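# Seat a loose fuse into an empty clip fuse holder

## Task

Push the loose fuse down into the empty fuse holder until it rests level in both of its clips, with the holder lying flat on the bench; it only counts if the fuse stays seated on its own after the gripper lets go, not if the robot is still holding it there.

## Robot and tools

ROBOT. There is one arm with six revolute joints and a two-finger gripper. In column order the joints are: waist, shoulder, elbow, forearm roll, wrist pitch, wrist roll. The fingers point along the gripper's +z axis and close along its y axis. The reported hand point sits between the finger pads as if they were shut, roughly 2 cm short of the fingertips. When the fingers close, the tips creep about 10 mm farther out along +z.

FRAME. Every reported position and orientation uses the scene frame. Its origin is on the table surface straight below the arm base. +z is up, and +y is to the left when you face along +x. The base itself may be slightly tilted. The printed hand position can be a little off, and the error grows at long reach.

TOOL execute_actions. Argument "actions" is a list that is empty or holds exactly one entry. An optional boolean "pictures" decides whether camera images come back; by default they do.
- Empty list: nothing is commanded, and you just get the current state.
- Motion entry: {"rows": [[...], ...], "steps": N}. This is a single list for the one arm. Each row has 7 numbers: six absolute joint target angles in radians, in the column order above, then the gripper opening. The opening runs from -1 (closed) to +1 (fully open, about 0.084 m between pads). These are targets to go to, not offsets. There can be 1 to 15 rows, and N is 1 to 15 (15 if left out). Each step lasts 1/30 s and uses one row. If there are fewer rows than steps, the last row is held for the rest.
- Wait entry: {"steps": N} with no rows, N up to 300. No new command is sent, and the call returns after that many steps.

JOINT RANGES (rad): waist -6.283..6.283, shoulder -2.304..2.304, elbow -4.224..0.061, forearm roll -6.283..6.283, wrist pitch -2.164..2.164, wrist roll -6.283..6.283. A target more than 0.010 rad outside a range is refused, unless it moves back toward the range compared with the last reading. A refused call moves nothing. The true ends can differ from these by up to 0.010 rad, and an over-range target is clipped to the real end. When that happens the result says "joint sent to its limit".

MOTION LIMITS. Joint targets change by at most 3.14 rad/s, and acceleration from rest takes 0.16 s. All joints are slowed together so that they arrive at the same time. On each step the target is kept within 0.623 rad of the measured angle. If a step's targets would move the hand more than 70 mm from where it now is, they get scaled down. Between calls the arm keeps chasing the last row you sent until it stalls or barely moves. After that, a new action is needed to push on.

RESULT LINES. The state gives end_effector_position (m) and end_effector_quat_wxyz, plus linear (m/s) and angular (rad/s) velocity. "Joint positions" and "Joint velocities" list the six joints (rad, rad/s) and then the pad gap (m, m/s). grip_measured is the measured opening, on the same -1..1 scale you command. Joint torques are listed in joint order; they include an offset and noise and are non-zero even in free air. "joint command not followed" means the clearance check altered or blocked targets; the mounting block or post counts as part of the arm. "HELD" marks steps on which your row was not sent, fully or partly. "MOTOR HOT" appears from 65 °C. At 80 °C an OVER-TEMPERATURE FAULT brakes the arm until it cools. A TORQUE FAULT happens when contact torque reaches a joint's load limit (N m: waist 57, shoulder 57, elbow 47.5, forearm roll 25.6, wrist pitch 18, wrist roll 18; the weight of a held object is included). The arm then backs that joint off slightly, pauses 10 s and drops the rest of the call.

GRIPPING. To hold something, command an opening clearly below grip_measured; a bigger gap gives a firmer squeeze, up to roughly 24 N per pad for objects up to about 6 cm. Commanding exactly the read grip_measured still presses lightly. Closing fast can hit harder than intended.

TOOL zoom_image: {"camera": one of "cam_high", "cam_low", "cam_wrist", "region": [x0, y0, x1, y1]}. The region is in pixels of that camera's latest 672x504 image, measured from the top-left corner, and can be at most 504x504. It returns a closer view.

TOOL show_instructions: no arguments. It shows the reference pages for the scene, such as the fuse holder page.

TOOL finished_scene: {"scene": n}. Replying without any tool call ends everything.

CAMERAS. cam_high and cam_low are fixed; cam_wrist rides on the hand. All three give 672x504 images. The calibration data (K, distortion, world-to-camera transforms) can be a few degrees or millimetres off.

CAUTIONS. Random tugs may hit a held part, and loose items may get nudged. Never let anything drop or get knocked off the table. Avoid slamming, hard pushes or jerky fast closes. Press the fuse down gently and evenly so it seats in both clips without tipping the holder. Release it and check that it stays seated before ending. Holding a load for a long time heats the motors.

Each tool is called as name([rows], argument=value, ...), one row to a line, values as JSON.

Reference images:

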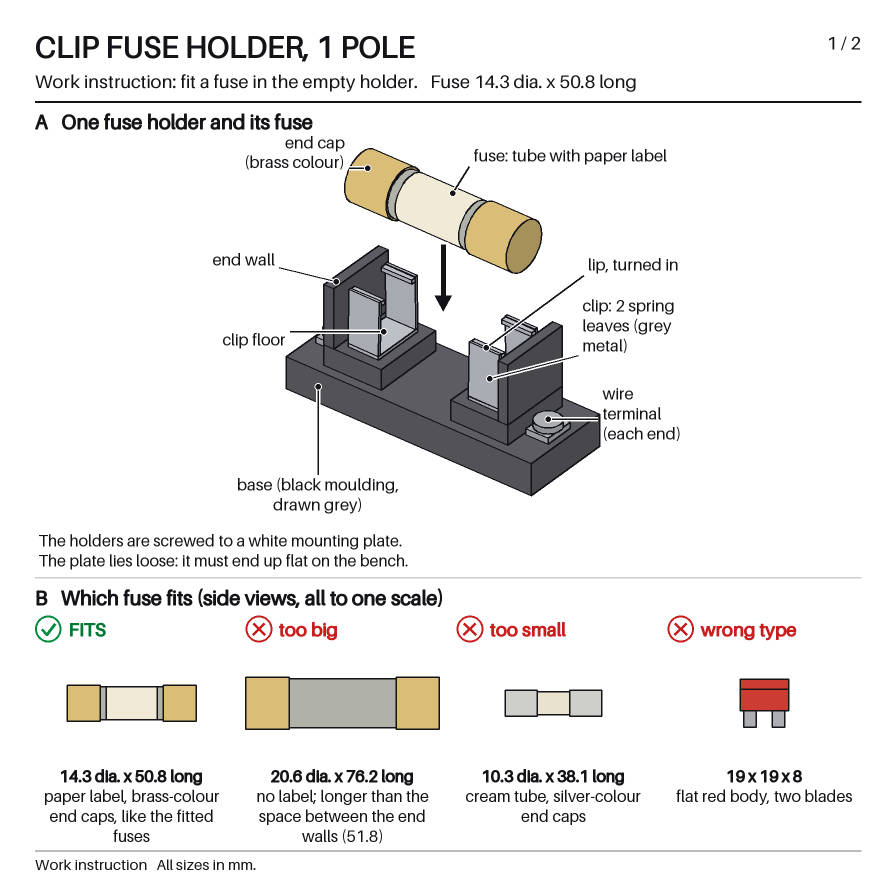

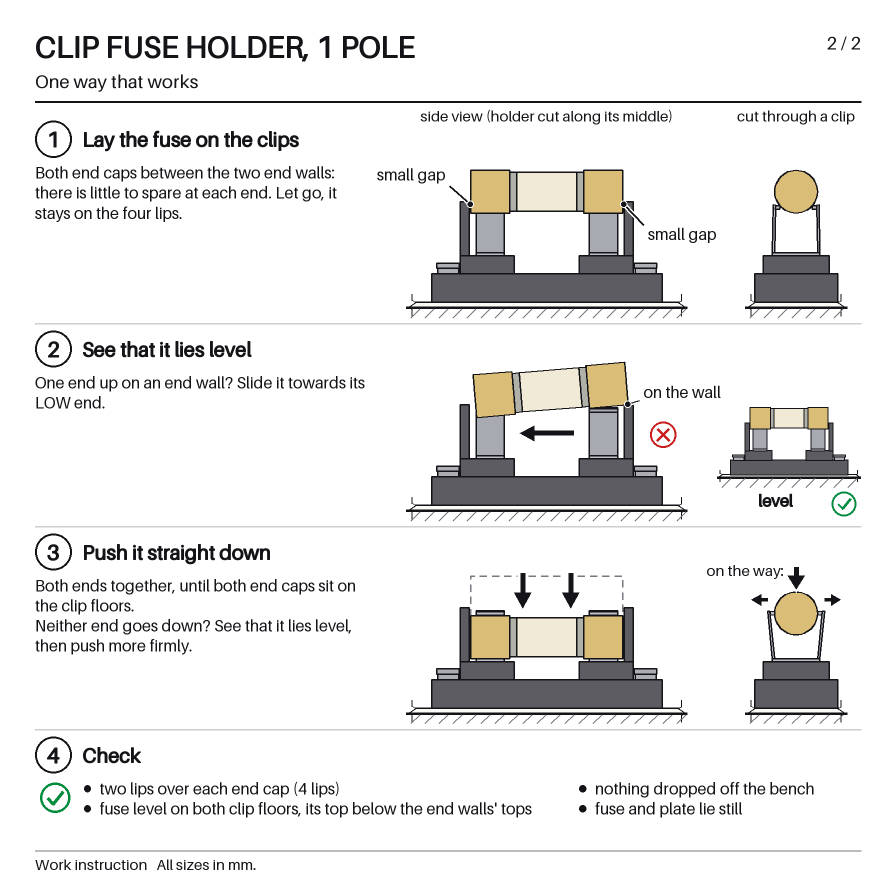

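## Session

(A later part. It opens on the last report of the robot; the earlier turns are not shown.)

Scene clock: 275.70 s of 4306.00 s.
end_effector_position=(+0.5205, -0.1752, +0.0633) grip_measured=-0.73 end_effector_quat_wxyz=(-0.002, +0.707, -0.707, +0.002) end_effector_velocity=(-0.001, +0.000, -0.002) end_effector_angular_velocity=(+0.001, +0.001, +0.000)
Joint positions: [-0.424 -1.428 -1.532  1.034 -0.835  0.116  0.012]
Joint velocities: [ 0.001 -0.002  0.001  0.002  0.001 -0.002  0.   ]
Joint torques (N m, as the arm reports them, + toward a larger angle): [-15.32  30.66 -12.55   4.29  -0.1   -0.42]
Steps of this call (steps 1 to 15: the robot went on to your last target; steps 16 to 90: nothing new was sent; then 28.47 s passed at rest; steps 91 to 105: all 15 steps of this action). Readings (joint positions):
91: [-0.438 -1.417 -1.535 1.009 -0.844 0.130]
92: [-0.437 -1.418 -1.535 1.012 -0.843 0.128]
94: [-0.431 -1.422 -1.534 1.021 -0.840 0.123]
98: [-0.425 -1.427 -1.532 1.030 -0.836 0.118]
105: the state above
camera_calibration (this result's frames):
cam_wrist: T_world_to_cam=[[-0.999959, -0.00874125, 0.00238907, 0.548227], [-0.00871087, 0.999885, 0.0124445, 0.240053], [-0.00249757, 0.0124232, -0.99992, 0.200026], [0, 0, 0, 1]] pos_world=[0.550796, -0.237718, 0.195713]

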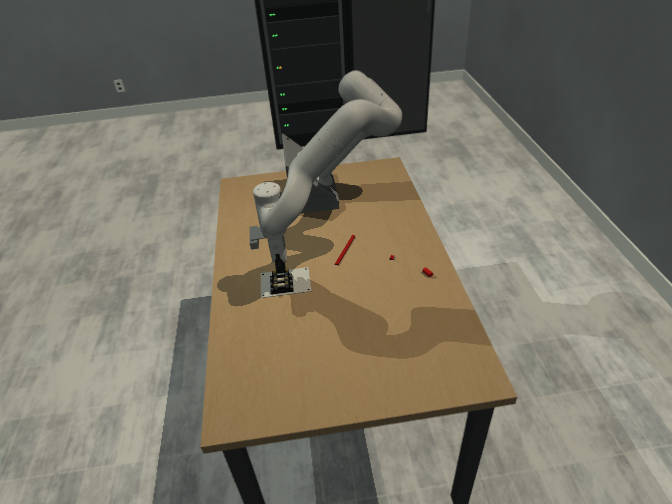

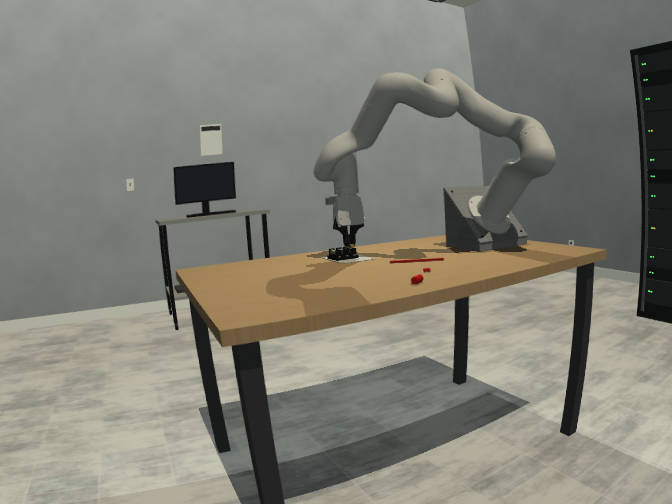

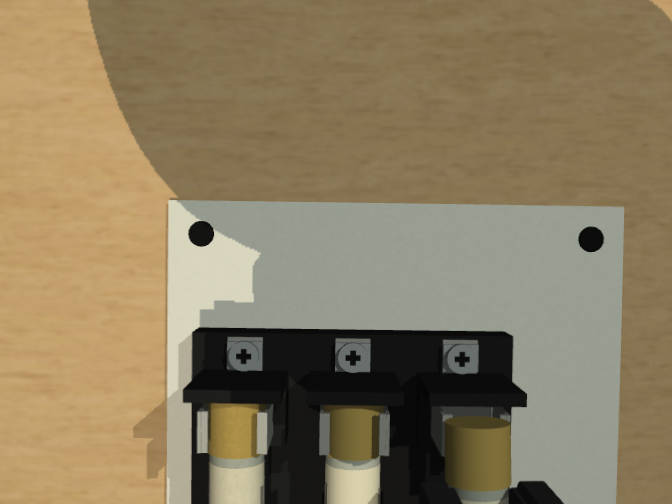

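zoom_image(camera="cam_wrist", region=[400, 350, 600, 504])

zoom_image(camera="cam_high", region=[255, 245, 315, 295])

zoom_image(camera="cam_low", region=[320, 225, 370, 265])

Region (400, 350, 600, 504) of cam_wrist's 672x504 image, scaled by 2.520, with more detail than that image has; it fills the top 388 rows of this view, and the rest is white.

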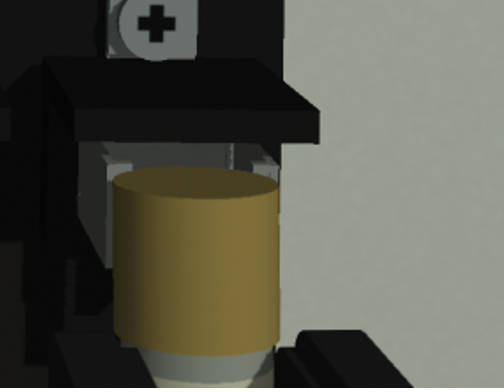

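Region (255, 245, 315, 295) of cam_high's 672x504 image, scaled by 8.400, with more detail than that image has.

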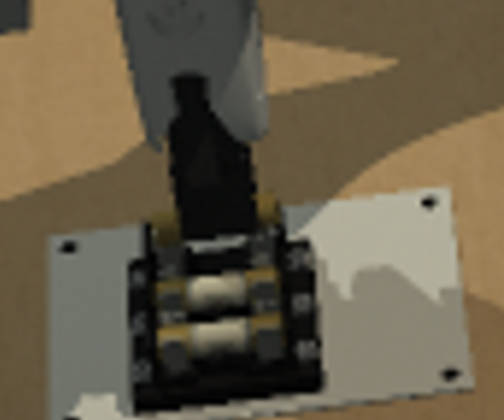

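Region (320, 225, 370, 265) of cam_low's 672x504 image, scaled by 10.080, with more detail than that image has; it fills the top 403 rows of this view, and the rest is white.

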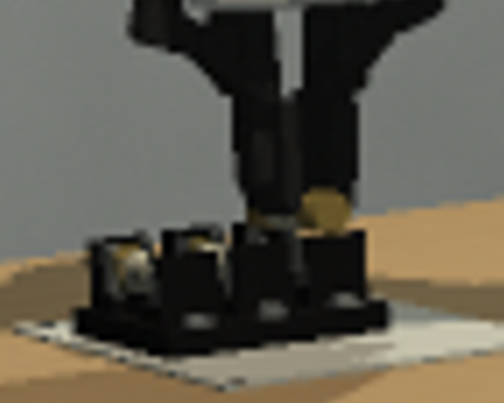

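execute_actions([
  {"rows":[[-0.4267,-1.4238,-1.5296,1.0276,-0.837,0.1194,-0.9],[-0.4267,-1.4238,-1.5296,1.0276,-0.837,0.1194,-0.9],[-0.4267,-1.4238,-1.5296,1.0276,-0.837,0.1194,-0.9],[-0.4267,-1.4238,-1.5296,1.0276,-0.837,0.1194,-0.9],[-0.4267,-1.4238,-1.5296,1.0276,-0.837,0.1194,-0.9],[-0.4291,-1.4258,-1.5303,1.0276,-0.837,0.1194,-0.9],[-0.4291,-1.4258,-1.5303,1.0276,-0.837,0.1194,-0.9],[-0.4291,-1.4258,-1.5303,1.0276,-0.837,0.1194,-0.9],[-0.4291,-1.4258,-1.5303,1.0276,-0.837,0.1194,-0.9],[-0.4247,-1.4312,-1.5321,1.0345,-0.8347,0.1155,-0.9]]},
])

zoom_image(camera="cam_wrist", region=[400, 350, 600, 504])

zoom_image(camera="cam_low", region=[320, 225, 370, 265])

Scene clock: 310.07 s of 4306.00 s.
end_effector_position=(+0.5189, -0.1758, +0.0631) grip_measured=-0.72 end_effector_quat_wxyz=(-0.003, +0.706, -0.708, +0.001) end_effector_velocity=(+0.006, -0.003, -0.003) end_effector_angular_velocity=(-0.011, -0.013, +0.005)
Joint positions: [-0.426 -1.429 -1.531  1.032 -0.836  0.117  0.012]
Joint velocities: [ 0.005 -0.009 -0.012  0.017  0.011 -0.011  0.   ]
Joint torques (N m, as the arm reports them, + toward a larger angle): [-21.98  35.59 -12.5    3.23   0.14  -0.33]
Steps of this call (steps 1 to 15: the robot went on to your last target; steps 16 to 90: nothing new was sent; then 30.87 s passed at rest; steps 91 to 105: all 15 steps of this action). Readings (joint positions):
91: [-0.423 -1.429 -1.531 1.034 -0.835 0.116]
92: [-0.423 -1.429 -1.531 1.034 -0.835 0.116]
94: [-0.423 -1.428 -1.530 1.032 -0.836 0.117]
98: [-0.425 -1.427 -1.529 1.029 -0.839 0.119]
105: the state above
camera_calibration (this result's frames):
cam_wrist: T_world_to_cam=[[-0.999978, -0.00576785, 0.00338456, 0.547142], [-0.00571656, 0.999872, 0.0149737, 0.238931], [-0.0034705, 0.014954, -0.999882, 0.200813], [0, 0, 0, 1]] pos_world=[0.549192, -0.238747, 0.19536]

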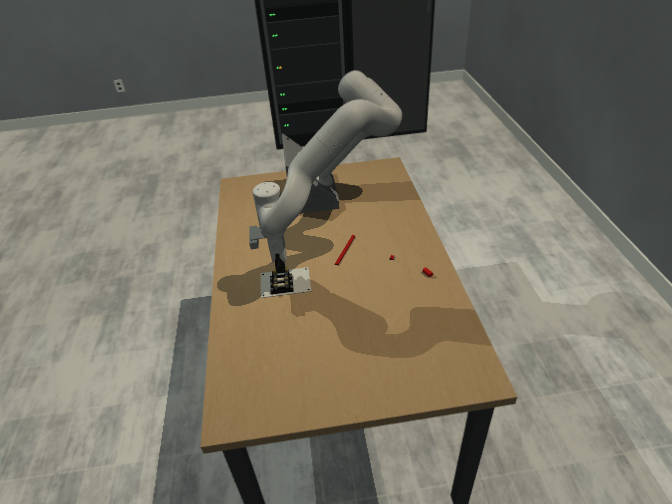

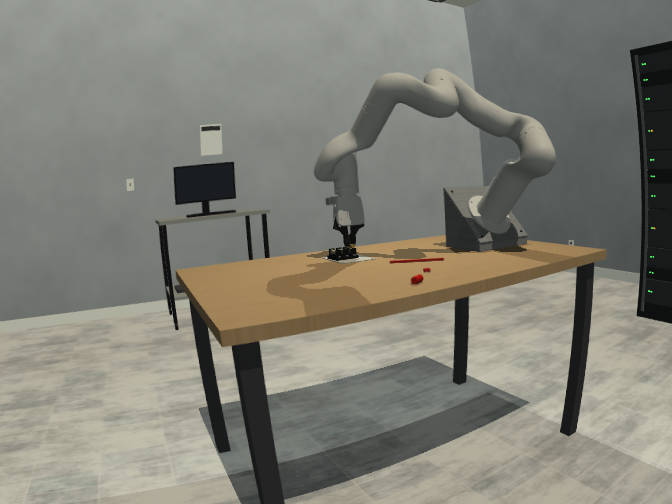

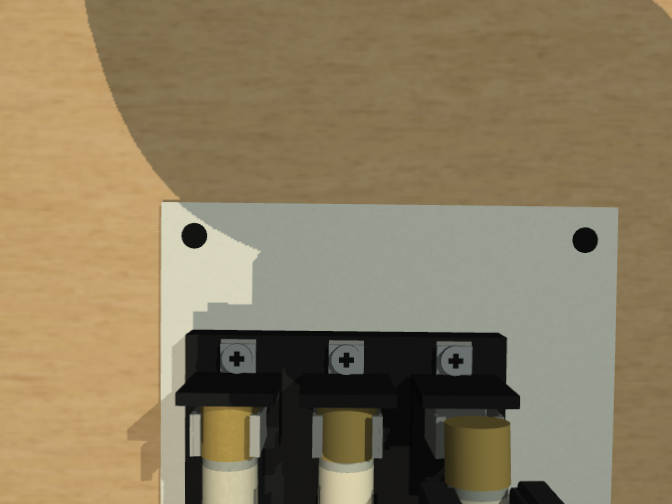

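Region (400, 350, 600, 504) of cam_wrist's 672x504 image, scaled by 2.520, with more detail than that image has; it fills the top 388 rows of this view, and the rest is white.

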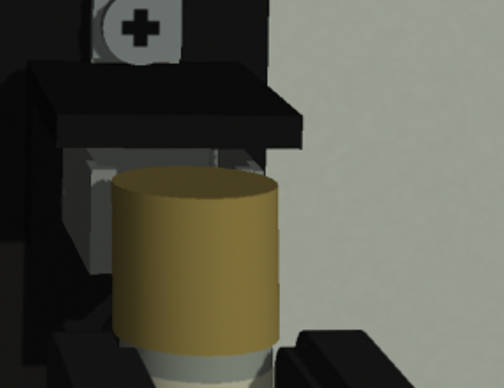

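Region (320, 225, 370, 265) of cam_low's 672x504 image, scaled by 10.080, with more detail than that image has; it fills the top 403 rows of this view, and the rest is white.

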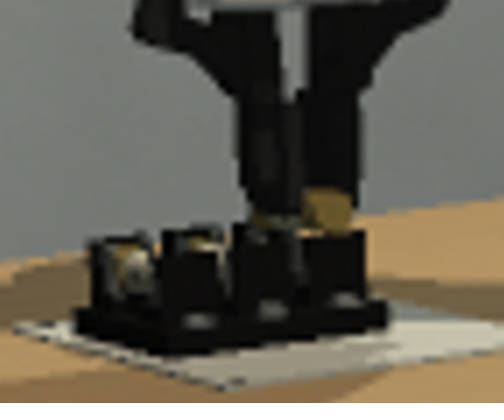

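execute_actions([
  {"rows":[[-0.4276,-1.4312,-1.5355,1.031,-0.8358,0.1174,-0.9],[-0.4276,-1.4312,-1.5355,1.031,-0.8358,0.1174,-0.9],[-0.4276,-1.4312,-1.5355,1.031,-0.8358,0.1174,-0.9],[-0.4276,-1.4312,-1.5355,1.031,-0.8358,0.1174,-0.9],[-0.4276,-1.4312,-1.5355,1.031,-0.8358,0.1174,-0.9],[-0.4276,-1.4312,-1.5355,1.031,-0.8358,0.1174,-0.9],[-0.4276,-1.4312,-1.5355,1.031,-0.8358,0.1174,-0.9],[-0.4254,-1.4339,-1.5364,1.0345,-0.8347,0.1155,-0.9],[-0.4254,-1.4339,-1.5364,1.0345,-0.8347,0.1155,-0.9],[-0.4254,-1.4339,-1.5364,1.0345,-0.8347,0.1155,-0.9],[-0.4221,-1.438,-1.5377,1.0397,-0.833,0.1126,-0.9]]},
])

zoom_image(camera="cam_wrist", region=[400, 350, 600, 504])

zoom_image(camera="cam_high", region=[255, 245, 315, 295])

Scene clock: 325.17 s of 4306.00 s.
end_effector_position=(+0.5195, -0.1777, +0.0601) grip_measured=-0.72 end_effector_quat_wxyz=(-0.002, +0.706, -0.708, +0.002) end_effector_velocity=(+0.004, +0.000, -0.007) end_effector_angular_velocity=(+0.003, -0.008, +0.001)
Joint positions: [-0.423 -1.436 -1.537  1.037 -0.833  0.114  0.012]
Joint velocities: [ 0.008 -0.012 -0.009  0.02  -0.    -0.011  0.001]
Joint torques (N m, as the arm reports them, + toward a larger angle): [-22.36  30.99  -9.54   2.5    0.33  -0.36]
Steps of this call (steps 1 to 15: the robot went on to your last target; steps 16 to 90: nothing new was sent; then 11.60 s passed at rest; steps 91 to 105: all 15 steps of this action). Readings (joint positions):
91: [-0.425 -1.431 -1.532 1.034 -0.835 0.116]
92: [-0.425 -1.431 -1.532 1.034 -0.835 0.116]
94: [-0.425 -1.432 -1.533 1.033 -0.836 0.116]
98: [-0.426 -1.432 -1.534 1.032 -0.836 0.117]
105: the state above
camera_calibration (this result's frames):
cam_wrist: T_world_to_cam=[[-0.999982, -0.00552044, 0.00217047, 0.54786], [-0.00549323, 0.999909, 0.0123487, 0.240874], [-0.00223844, 0.0123365, -0.999921, 0.19669], [0, 0, 0, 1]] pos_world=[0.549613, -0.240254, 0.192511]

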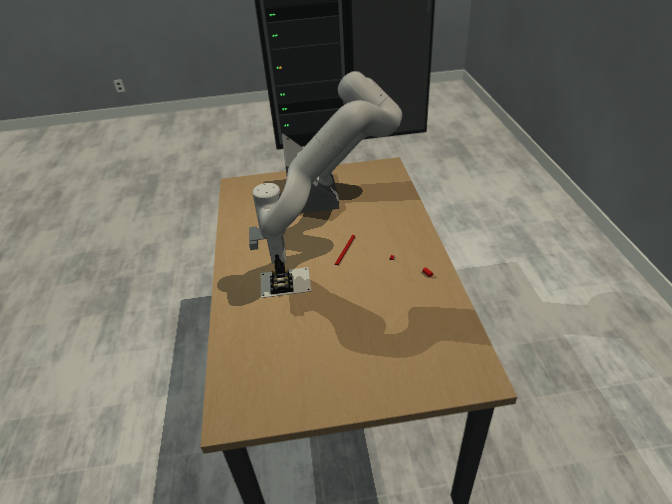

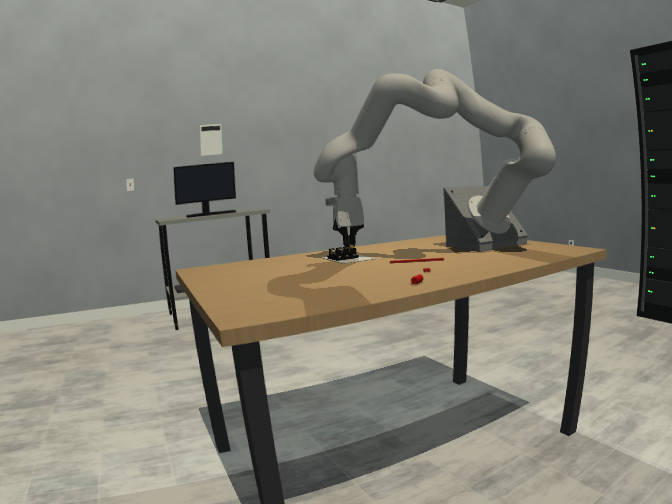

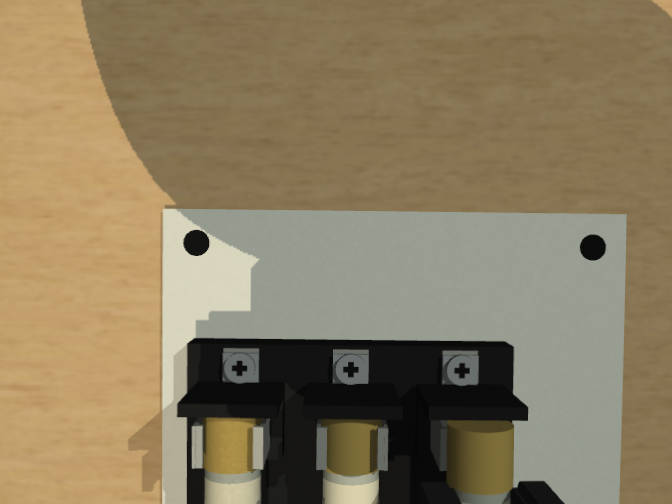

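Region (400, 350, 600, 504) of cam_wrist's 672x504 image, scaled by 2.520, with more detail than that image has; it fills the top 388 rows of this view, and the rest is white.

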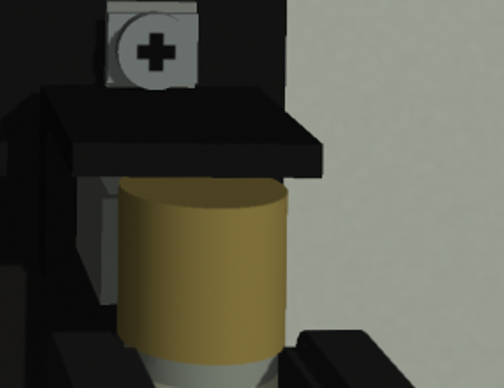

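Region (255, 245, 315, 295) of cam_high's 672x504 image, scaled by 8.400, with more detail than that image has.

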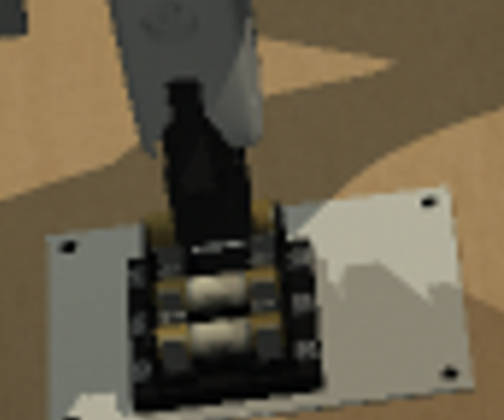

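execute_actions([
  {"rows":[[-0.4205,-1.4382,-1.537,1.0414,-0.8324,0.1116,-0.9],[-0.4194,-1.4396,-1.5375,1.0432,-0.8318,0.1106,-0.9],[-0.4183,-1.441,-1.5379,1.0449,-0.8313,0.1097,-0.9],[-0.4172,-1.4423,-1.5383,1.0466,-0.8307,0.1087,-0.9],[-0.4161,-1.4437,-1.5388,1.0484,-0.8301,0.1077,-0.9]]},
])

zoom_image(camera="cam_low", region=[320, 225, 370, 265])

zoom_image(camera="cam_high", region=[255, 245, 315, 295])

Scene clock: 341.13 s of 4306.00 s.
end_effector_position=(+0.5200, -0.1768, +0.0545) grip_measured=-0.71 end_effector_quat_wxyz=(-0.003, +0.707, -0.708, +0.002) end_effector_velocity=(+0.000, -0.001, +0.000) end_effector_angular_velocity=(+0.001, -0.002, +0.000)
Joint positions: [-0.416 -1.443 -1.539  1.048 -0.831  0.108  0.013]
Joint velocities: [-0.001 -0.001 -0.001  0.001 -0.    -0.002  0.   ]
Joint torques (N m, as the arm reports them, + toward a larger angle): [-11.37  25.82  -9.94   4.05   0.71  -0.57]
Steps of this call (steps 1 to 15: the robot went on to your last target; steps 16 to 110: nothing new was sent; then 11.80 s passed at rest; steps 111 to 125: all 15 steps of this action). Readings (joint positions):
111: [-0.422 -1.438 -1.538 1.040 -0.833 0.113]
112: [-0.422 -1.438 -1.538 1.040 -0.833 0.112]
114: [-0.421 -1.439 -1.538 1.041 -0.832 0.112]
118: [-0.418 -1.442 -1.538 1.046 -0.831 0.109]
125: the state above
camera_calibration (this result's frames):
cam_wrist: T_world_to_cam=[[-0.999977, -0.00647127, 0.00190618, 0.548156], [-0.00644499, 0.999888, 0.0134816, 0.240535], [-0.00199321, 0.013469, -0.999907, 0.191159], [0, 0, 0, 1]] pos_world=[0.550075, -0.239536, 0.186854]

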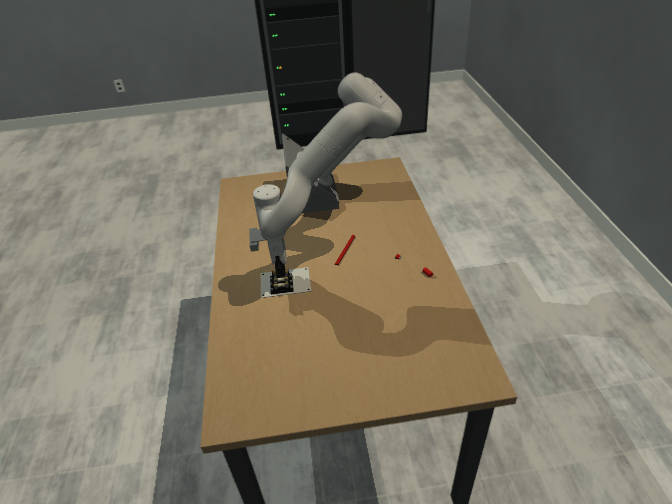

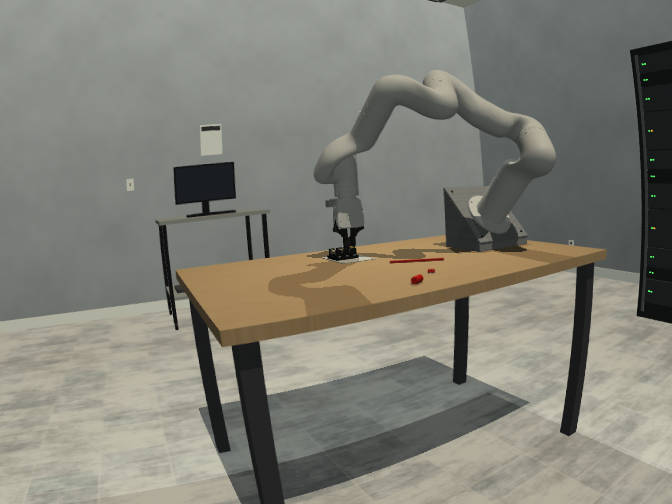

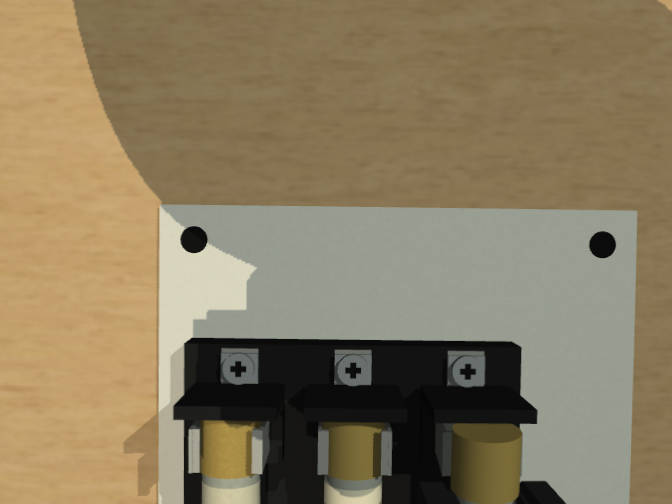

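Region (320, 225, 370, 265) of cam_low's 672x504 image, scaled by 10.080, with more detail than that image has; it fills the top 403 rows of this view, and the rest is white.

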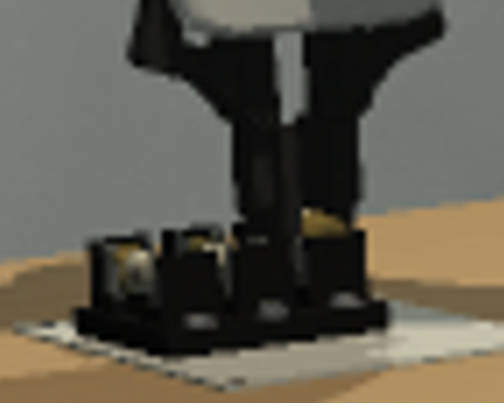

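Region (255, 245, 315, 295) of cam_high's 672x504 image, scaled by 8.400, with more detail than that image has.

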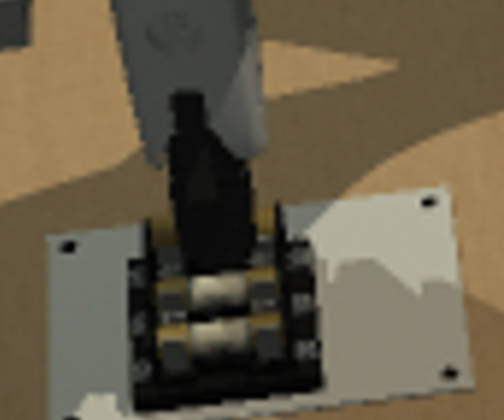

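execute_actions([
  {"rows":[[-0.415,-1.4451,-1.5392,1.0501,-0.8295,0.1067,-0.9],[-0.4139,-1.4464,-1.5397,1.0518,-0.829,0.1058,-0.9],[-0.4128,-1.4478,-1.5401,1.0536,-0.8284,0.1048,-0.9],[-0.4117,-1.4491,-1.5405,1.0553,-0.8278,0.1038,-0.9],[-0.4106,-1.4505,-1.541,1.057,-0.8273,0.1029,-0.9],[-0.4095,-1.4519,-1.5414,1.0588,-0.8267,0.1019,-0.9]]},
])

zoom_image(camera="cam_low", region=[320, 225, 370, 265])

Scene clock: 353.77 s of 4306.00 s.
end_effector_position=(+0.5210, -0.1771, +0.0521) grip_measured=-0.70 end_effector_quat_wxyz=(-0.004, +0.707, -0.708, +0.003) end_effector_velocity=(+0.001, -0.001, -0.000) end_effector_angular_velocity=(-0.003, -0.002, +0.001)
Joint positions: [-0.414 -1.447 -1.541  1.057 -0.829  0.102  0.013]
Joint velocities: [ 0.001 -0.    -0.     0.003  0.003 -0.003  0.   ]
Joint torques (N m, as the arm reports them, + toward a larger angle): [  7.11   6.98 -11.3    8.02   4.16  -0.49]
Steps of this call (steps 1 to 15: the robot went on to your last target; steps 16 to 90: nothing new was sent; then 9.13 s passed at rest; steps 91 to 105: all 15 steps of this action). Readings (joint positions):
91: [-0.416 -1.444 -1.539 1.048 -0.830 0.108]
92: [-0.416 -1.444 -1.539 1.049 -0.830 0.108]
94: [-0.415 -1.445 -1.539 1.050 -0.830 0.107]
98: [-0.414 -1.446 -1.541 1.054 -0.829 0.104]
105: the state above
camera_calibration (this result's frames):
cam_wrist: T_world_to_cam=[[-0.999978, -0.0063074, -0.00225916, 0.549474], [-0.00633706, 0.999891, 0.0133689, 0.240822], [0.00217459, 0.0133829, -0.999908, 0.186632], [0, 0, 0, 1]] pos_world=[0.550581, -0.239827, 0.184637]

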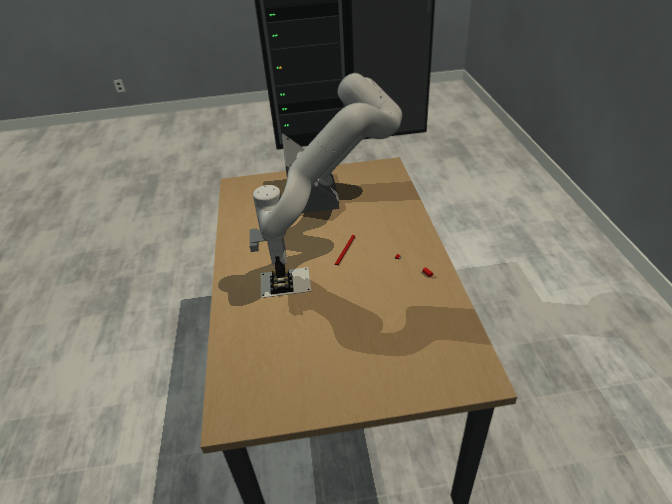

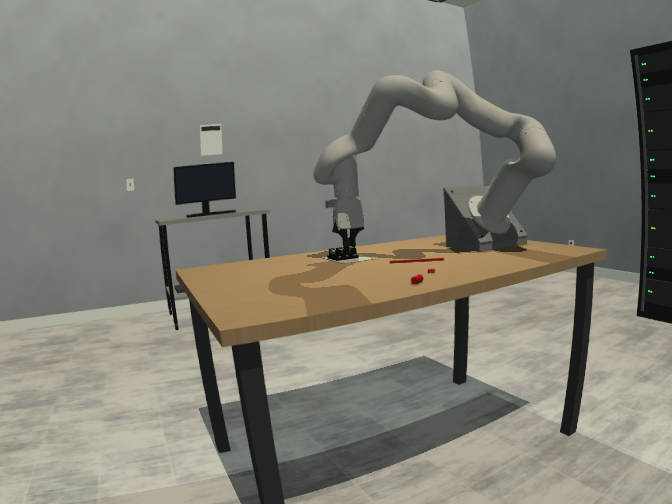

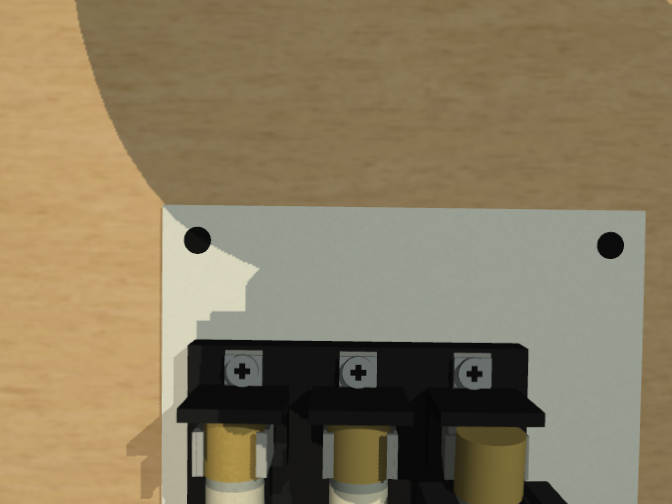

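Region (320, 225, 370, 265) of cam_low's 672x504 image, scaled by 10.080, with more detail than that image has; it fills the top 403 rows of this view, and the rest is white.

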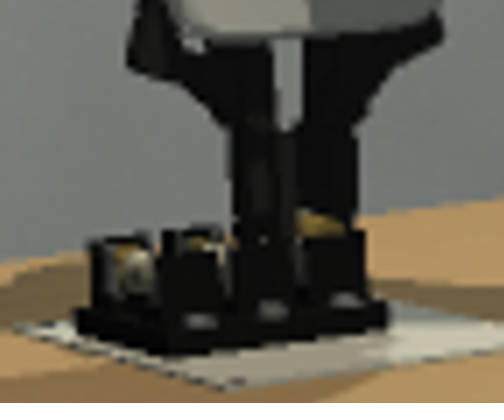

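execute_actions([
  {"rows":[[-0.4161,-1.4437,-1.5388,1.0484,-0.8301,0.1077,-0.9],[-0.4161,-1.4437,-1.5388,1.0484,-0.8301,0.1077,-0.9],[-0.4161,-1.4437,-1.5388,1.0484,-0.8301,0.1077,-0.6],[-0.4161,-1.4437,-1.5388,1.0484,-0.8301,0.1077,-0.55],[-0.4161,-1.4437,-1.5388,1.0484,-0.8301,0.1077,-0.55],[-0.4161,-1.4437,-1.5388,1.0484,-0.8301,0.1077,-0.55],[-0.4161,-1.4437,-1.5388,1.0484,-0.8301,0.1077,-0.55],[-0.4398,-1.4162,-1.5308,1.012,-0.842,0.128,-0.55]]},
], pictures=false)

execute_actions([
  {"rows":[[-0.4398,-1.4162,-1.5308,1.012,-0.842,0.128,-0.55],[-0.4398,-1.4162,-1.5308,1.012,-0.842,0.128,-0.55],[-0.4398,-1.4162,-1.5308,1.012,-0.842,0.128,-0.55],[-0.4398,-1.4162,-1.5308,1.012,-0.842,0.128,-0.55],[-0.4398,-1.4162,-1.5308,1.012,-0.842,0.128,-1]]},
])

zoom_image(camera="cam_high", region=[255, 245, 315, 295])

zoom_image(camera="cam_low", region=[320, 225, 370, 265])

Scene clock: 366.57 s of 4306.00 s.
end_effector_position=(+0.5194, -0.1781, +0.0707) grip_measured=-0.57 end_effector_quat_wxyz=(-0.002, +0.706, -0.708, +0.003) end_effector_velocity=(+0.004, +0.004, +0.042) end_effector_angular_velocity=(+0.012, -0.007, +0.006)
Joint positions: [-0.435 -1.422 -1.532  1.019 -0.837  0.125  0.019]
Joint velocities: [-0.043  0.054  0.009 -0.063 -0.039  0.034  0.001]
Joint torques (N m, as the arm reports them, + toward a larger angle): [-24.97  39.24 -15.88   3.86   0.03  -0.51]
Steps of this call (steps 1 to 15: the robot went on to your last target; steps 16 to 90: nothing new was sent; then 9.30 s passed at rest; steps 91 to 105: all 15 steps of this action). Readings (joint positions):
91: [-0.414 -1.447 -1.541 1.057 -0.829 0.102]
92: [-0.414 -1.447 -1.541 1.056 -0.829 0.103]
94: [-0.415 -1.446 -1.540 1.054 -0.829 0.104]
98: [-0.415 -1.445 -1.540 1.051 -0.827 0.107]
105: the state above

Scene clock: 367.07 s of 4306.00 s.
end_effector_position=(+0.5197, -0.1776, +0.0750) grip_measured=-1.00 end_effector_quat_wxyz=(-0.003, +0.707, -0.708, +0.002) end_effector_velocity=(+0.000, +0.000, +0.000) end_effector_angular_velocity=(+0.000, -0.000, +0.000)
Joint positions: [-0.44  -1.416 -1.531  1.012 -0.842  0.128  0.   ]
Joint velocities: [-0.     0.     0.    -0.    -0.001  0.     0.   ]
Joint torques (N m, as the arm reports them, + toward a larger angle): [-25.58  41.49 -17.25   2.66   0.09  -0.52]
Steps of this call (steps 1 to 15: all 15 steps of this action). Readings (joint positions):
1: [-0.436 -1.420 -1.531 1.017 -0.838 0.126]
2: [-0.437 -1.419 -1.531 1.015 -0.839 0.126]
4: [-0.438 -1.418 -1.531 1.014 -0.840 0.127]
8: [-0.439 -1.417 -1.531 1.012 -0.841 0.128]
15: the state above
camera_calibration (this result's frames):
cam_wrist: T_world_to_cam=[[-0.999981, -0.00607909, 0.00126625, 0.54796], [-0.0060624, 0.9999, 0.0127933, 0.240838], [-0.00134389, 0.0127853, -0.999917, 0.211211], [0, 0, 0, 1]] pos_world=[0.549693, -0.240183, 0.207419]

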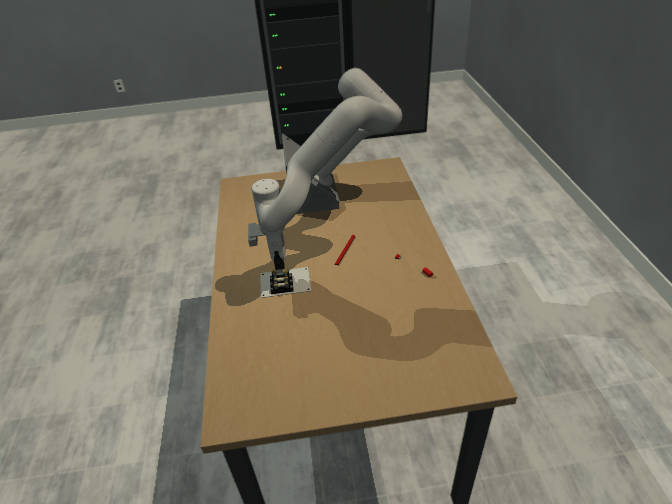

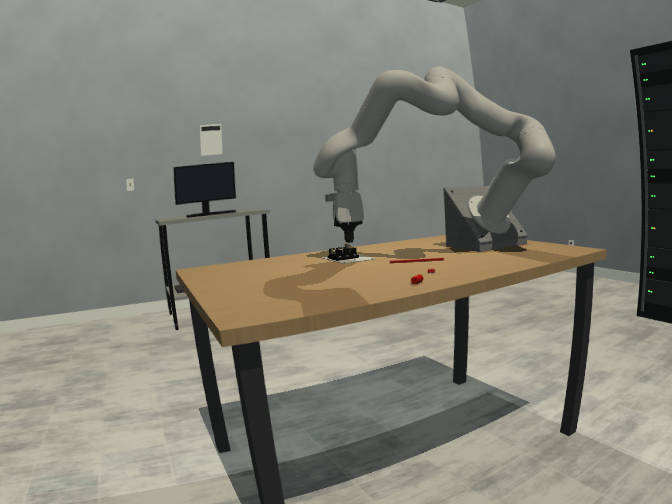

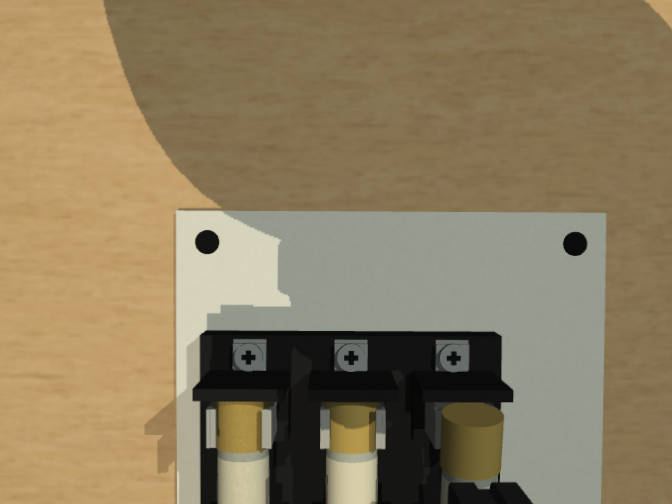

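Region (255, 245, 315, 295) of cam_high's 672x504 image, scaled by 8.400, with more detail than that image has.

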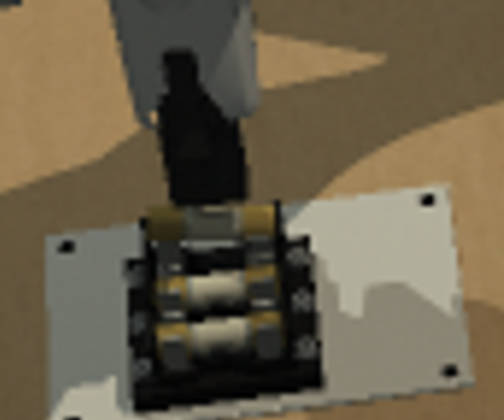

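Region (320, 225, 370, 265) of cam_low's 672x504 image, scaled by 10.080, with more detail than that image has; it fills the top 403 rows of this view, and the rest is white.

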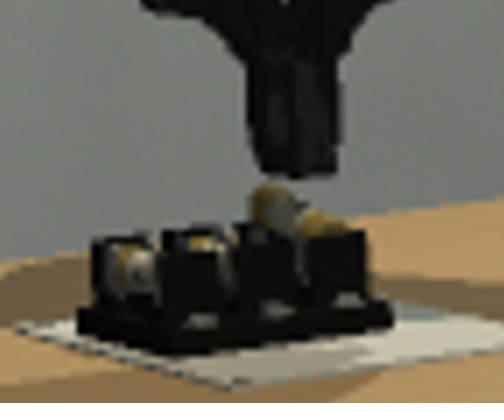

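execute_actions([
  {"rows":[[-0.4486,-1.433,-1.5508,1.002,-0.842,0.134,-1],[-0.4486,-1.433,-1.5508,1.002,-0.842,0.134,-1],[-0.4486,-1.433,-1.5508,1.002,-0.842,0.134,-1],[-0.4486,-1.433,-1.5508,1.002,-0.842,0.134,-1],[-0.4486,-1.433,-1.5508,1.002,-0.842,0.134,-1],[-0.4486,-1.433,-1.5508,1.002,-0.842,0.134,-1],[-0.4464,-1.4357,-1.5517,1.0055,-0.8409,0.132,-1],[-0.4464,-1.4357,-1.5517,1.0055,-0.8409,0.132,-1],[-0.4442,-1.4384,-1.5526,1.009,-0.8397,0.130,-1],[-0.4442,-1.4384,-1.5526,1.009,-0.8397,0.130,-1],[-0.442,-1.4412,-1.5534,1.0124,-0.8386,0.128,-1]]},
])

zoom_image(camera="cam_low", region=[320, 225, 370, 265])

zoom_image(camera="cam_high", region=[255, 245, 315, 295])

Scene clock: 389.23 s of 4306.00 s.
end_effector_position=(+0.5196, -0.1860, +0.0702) grip_measured=-1.00 end_effector_quat_wxyz=(-0.002, +0.705, -0.709, +0.003) end_effector_velocity=(-0.001, -0.001, -0.015) end_effector_angular_velocity=(+0.000, +0.002, -0.001)
Joint positions: [-0.443 -1.439 -1.552  1.01  -0.839  0.129  0.   ]
Joint velocities: [ 0.015 -0.023 -0.008  0.022  0.009 -0.012  0.   ]
Joint torques (N m, as the arm reports them, + toward a larger angle): [-27.88  44.79 -16.87   2.65  -0.04  -0.64]
Steps of this call (steps 1 to 15: the robot went on to your last target; steps 16 to 90: nothing new was sent; then 18.67 s passed at rest; steps 91 to 105: all 15 steps of this action). Readings (joint positions):
91: [-0.440 -1.416 -1.531 1.012 -0.842 0.128]
92: [-0.441 -1.418 -1.533 1.011 -0.842 0.129]
94: [-0.444 -1.424 -1.540 1.007 -0.842 0.131]
98: [-0.447 -1.431 -1.548 1.004 -0.842 0.133]
105: the state above
camera_calibration (this result's frames):
cam_wrist: T_world_to_cam=[[-0.999996, -0.00271997, 0.000588512, 0.548481], [-0.00271355, 0.99994, 0.010646, 0.247799], [-0.000617433, 0.0106444, -0.999943, 0.205785], [0, 0, 0, 1]] pos_world=[0.549278, -0.248483, 0.202812]

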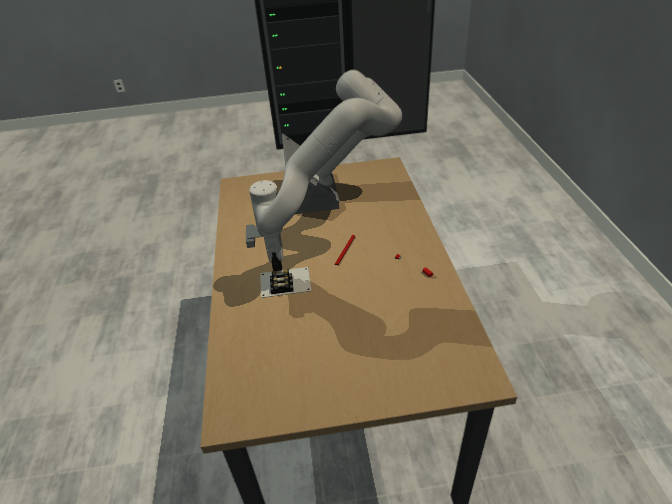

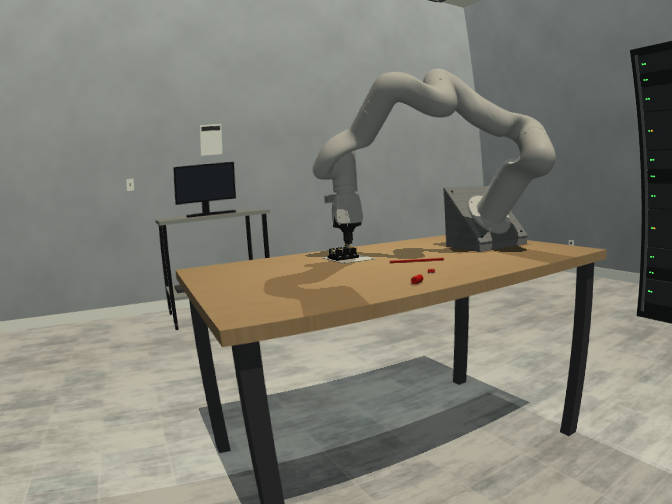

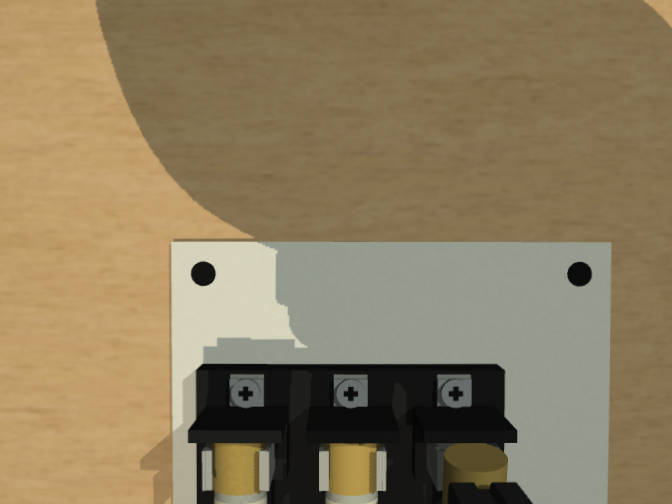

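Region (320, 225, 370, 265) of cam_low's 672x504 image, scaled by 10.080, with more detail than that image has; it fills the top 403 rows of this view, and the rest is white.

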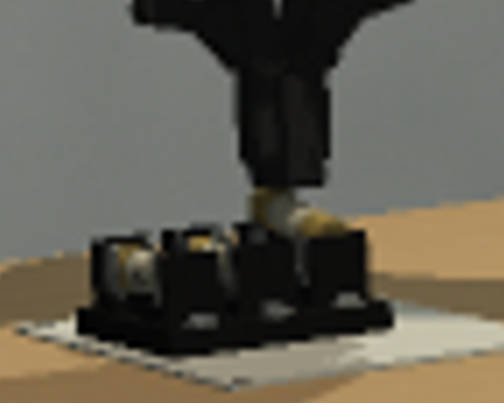

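Region (255, 245, 315, 295) of cam_high's 672x504 image, scaled by 8.400, with more detail than that image has.

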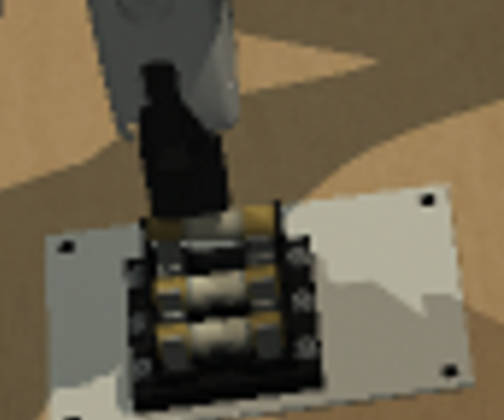

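execute_actions([
  {"rows":[[-0.4407,-1.4421,-1.5533,1.0141,-0.838,0.127,-1],[-0.4394,-1.443,-1.5532,1.0158,-0.8375,0.126,-1],[-0.4381,-1.444,-1.5532,1.0176,-0.8369,0.125,-1],[-0.437,-1.4454,-1.5536,1.0193,-0.8363,0.124,-1],[-0.4359,-1.4467,-1.554,1.021,-0.8358,0.123,-1],[-0.4348,-1.4481,-1.5545,1.0228,-0.8352,0.122,-1]]},
])

zoom_image(camera="cam_low", region=[320, 225, 370, 265])

Scene clock: 398.00 s of 4306.00 s.
end_effector_position=(+0.5200, -0.1861, +0.0637) grip_measured=-1.00 end_effector_quat_wxyz=(-0.002, +0.706, -0.709, +0.004) end_effector_velocity=(-0.000, +0.000, -0.004) end_effector_angular_velocity=(-0.000, +0.001, -0.001)
Joint positions: [-0.436 -1.447 -1.555  1.022 -0.834  0.122  0.   ]
Joint velocities: [ 0.005 -0.005 -0.001  0.007  0.003 -0.003  0.   ]
Joint torques (N m, as the arm reports them, + toward a larger angle): [-19.22  34.2  -13.12   3.93  -1.2   -0.4 ]
Steps of this call (steps 1 to 15: the robot went on to your last target; steps 16 to 90: nothing new was sent; then 5.27 s passed at rest; steps 91 to 105: all 15 steps of this action). Readings (joint positions):
91: [-0.442 -1.441 -1.553 1.012 -0.839 0.128]
92: [-0.442 -1.441 -1.553 1.013 -0.838 0.128]
94: [-0.441 -1.442 -1.553 1.014 -0.838 0.127]
98: [-0.438 -1.445 -1.554 1.019 -0.836 0.124]
105: the state above
camera_calibration (this result's frames):
cam_wrist: T_world_to_cam=[[-0.999994, -0.00345549, 0.0000434646, 0.548802], [-0.00345495, 0.999953, 0.00908567, 0.248401], [-0.000074858, 0.00908547, -0.999959, 0.198729], [0, 0, 0, 1]] pos_world=[0.549671, -0.248298, 0.19644]

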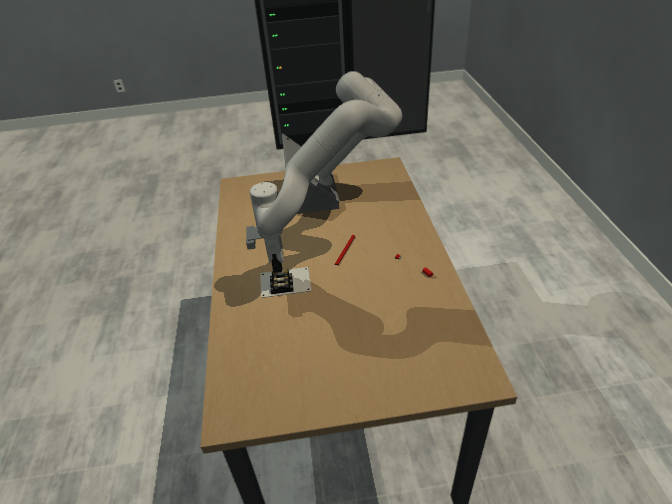

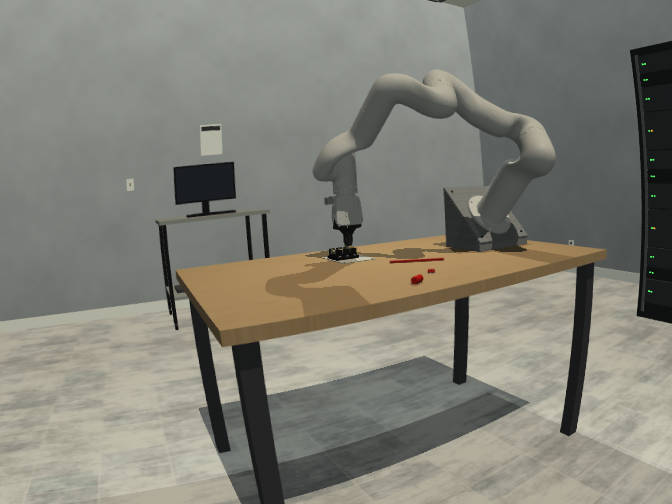

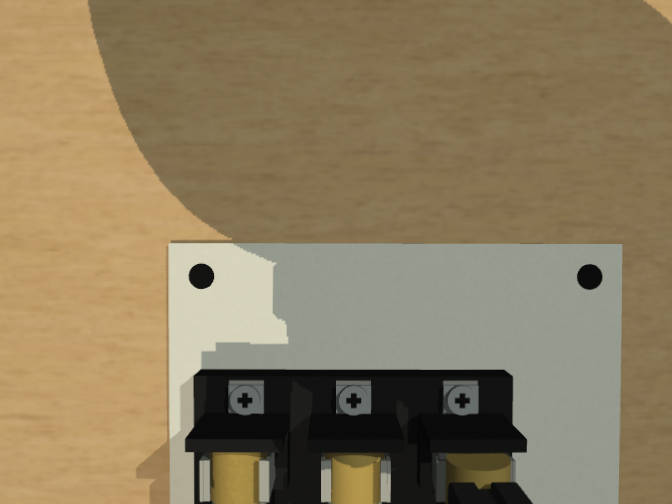

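Region (320, 225, 370, 265) of cam_low's 672x504 image, scaled by 10.080, with more detail than that image has; it fills the top 403 rows of this view, and the rest is white.

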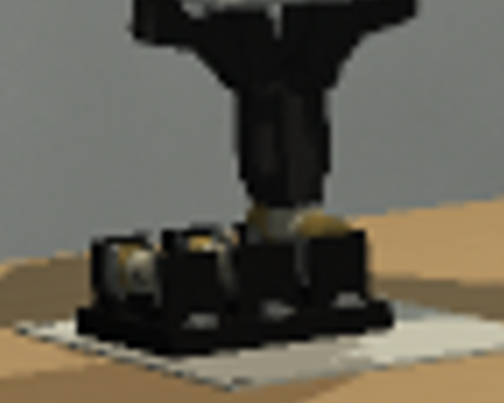

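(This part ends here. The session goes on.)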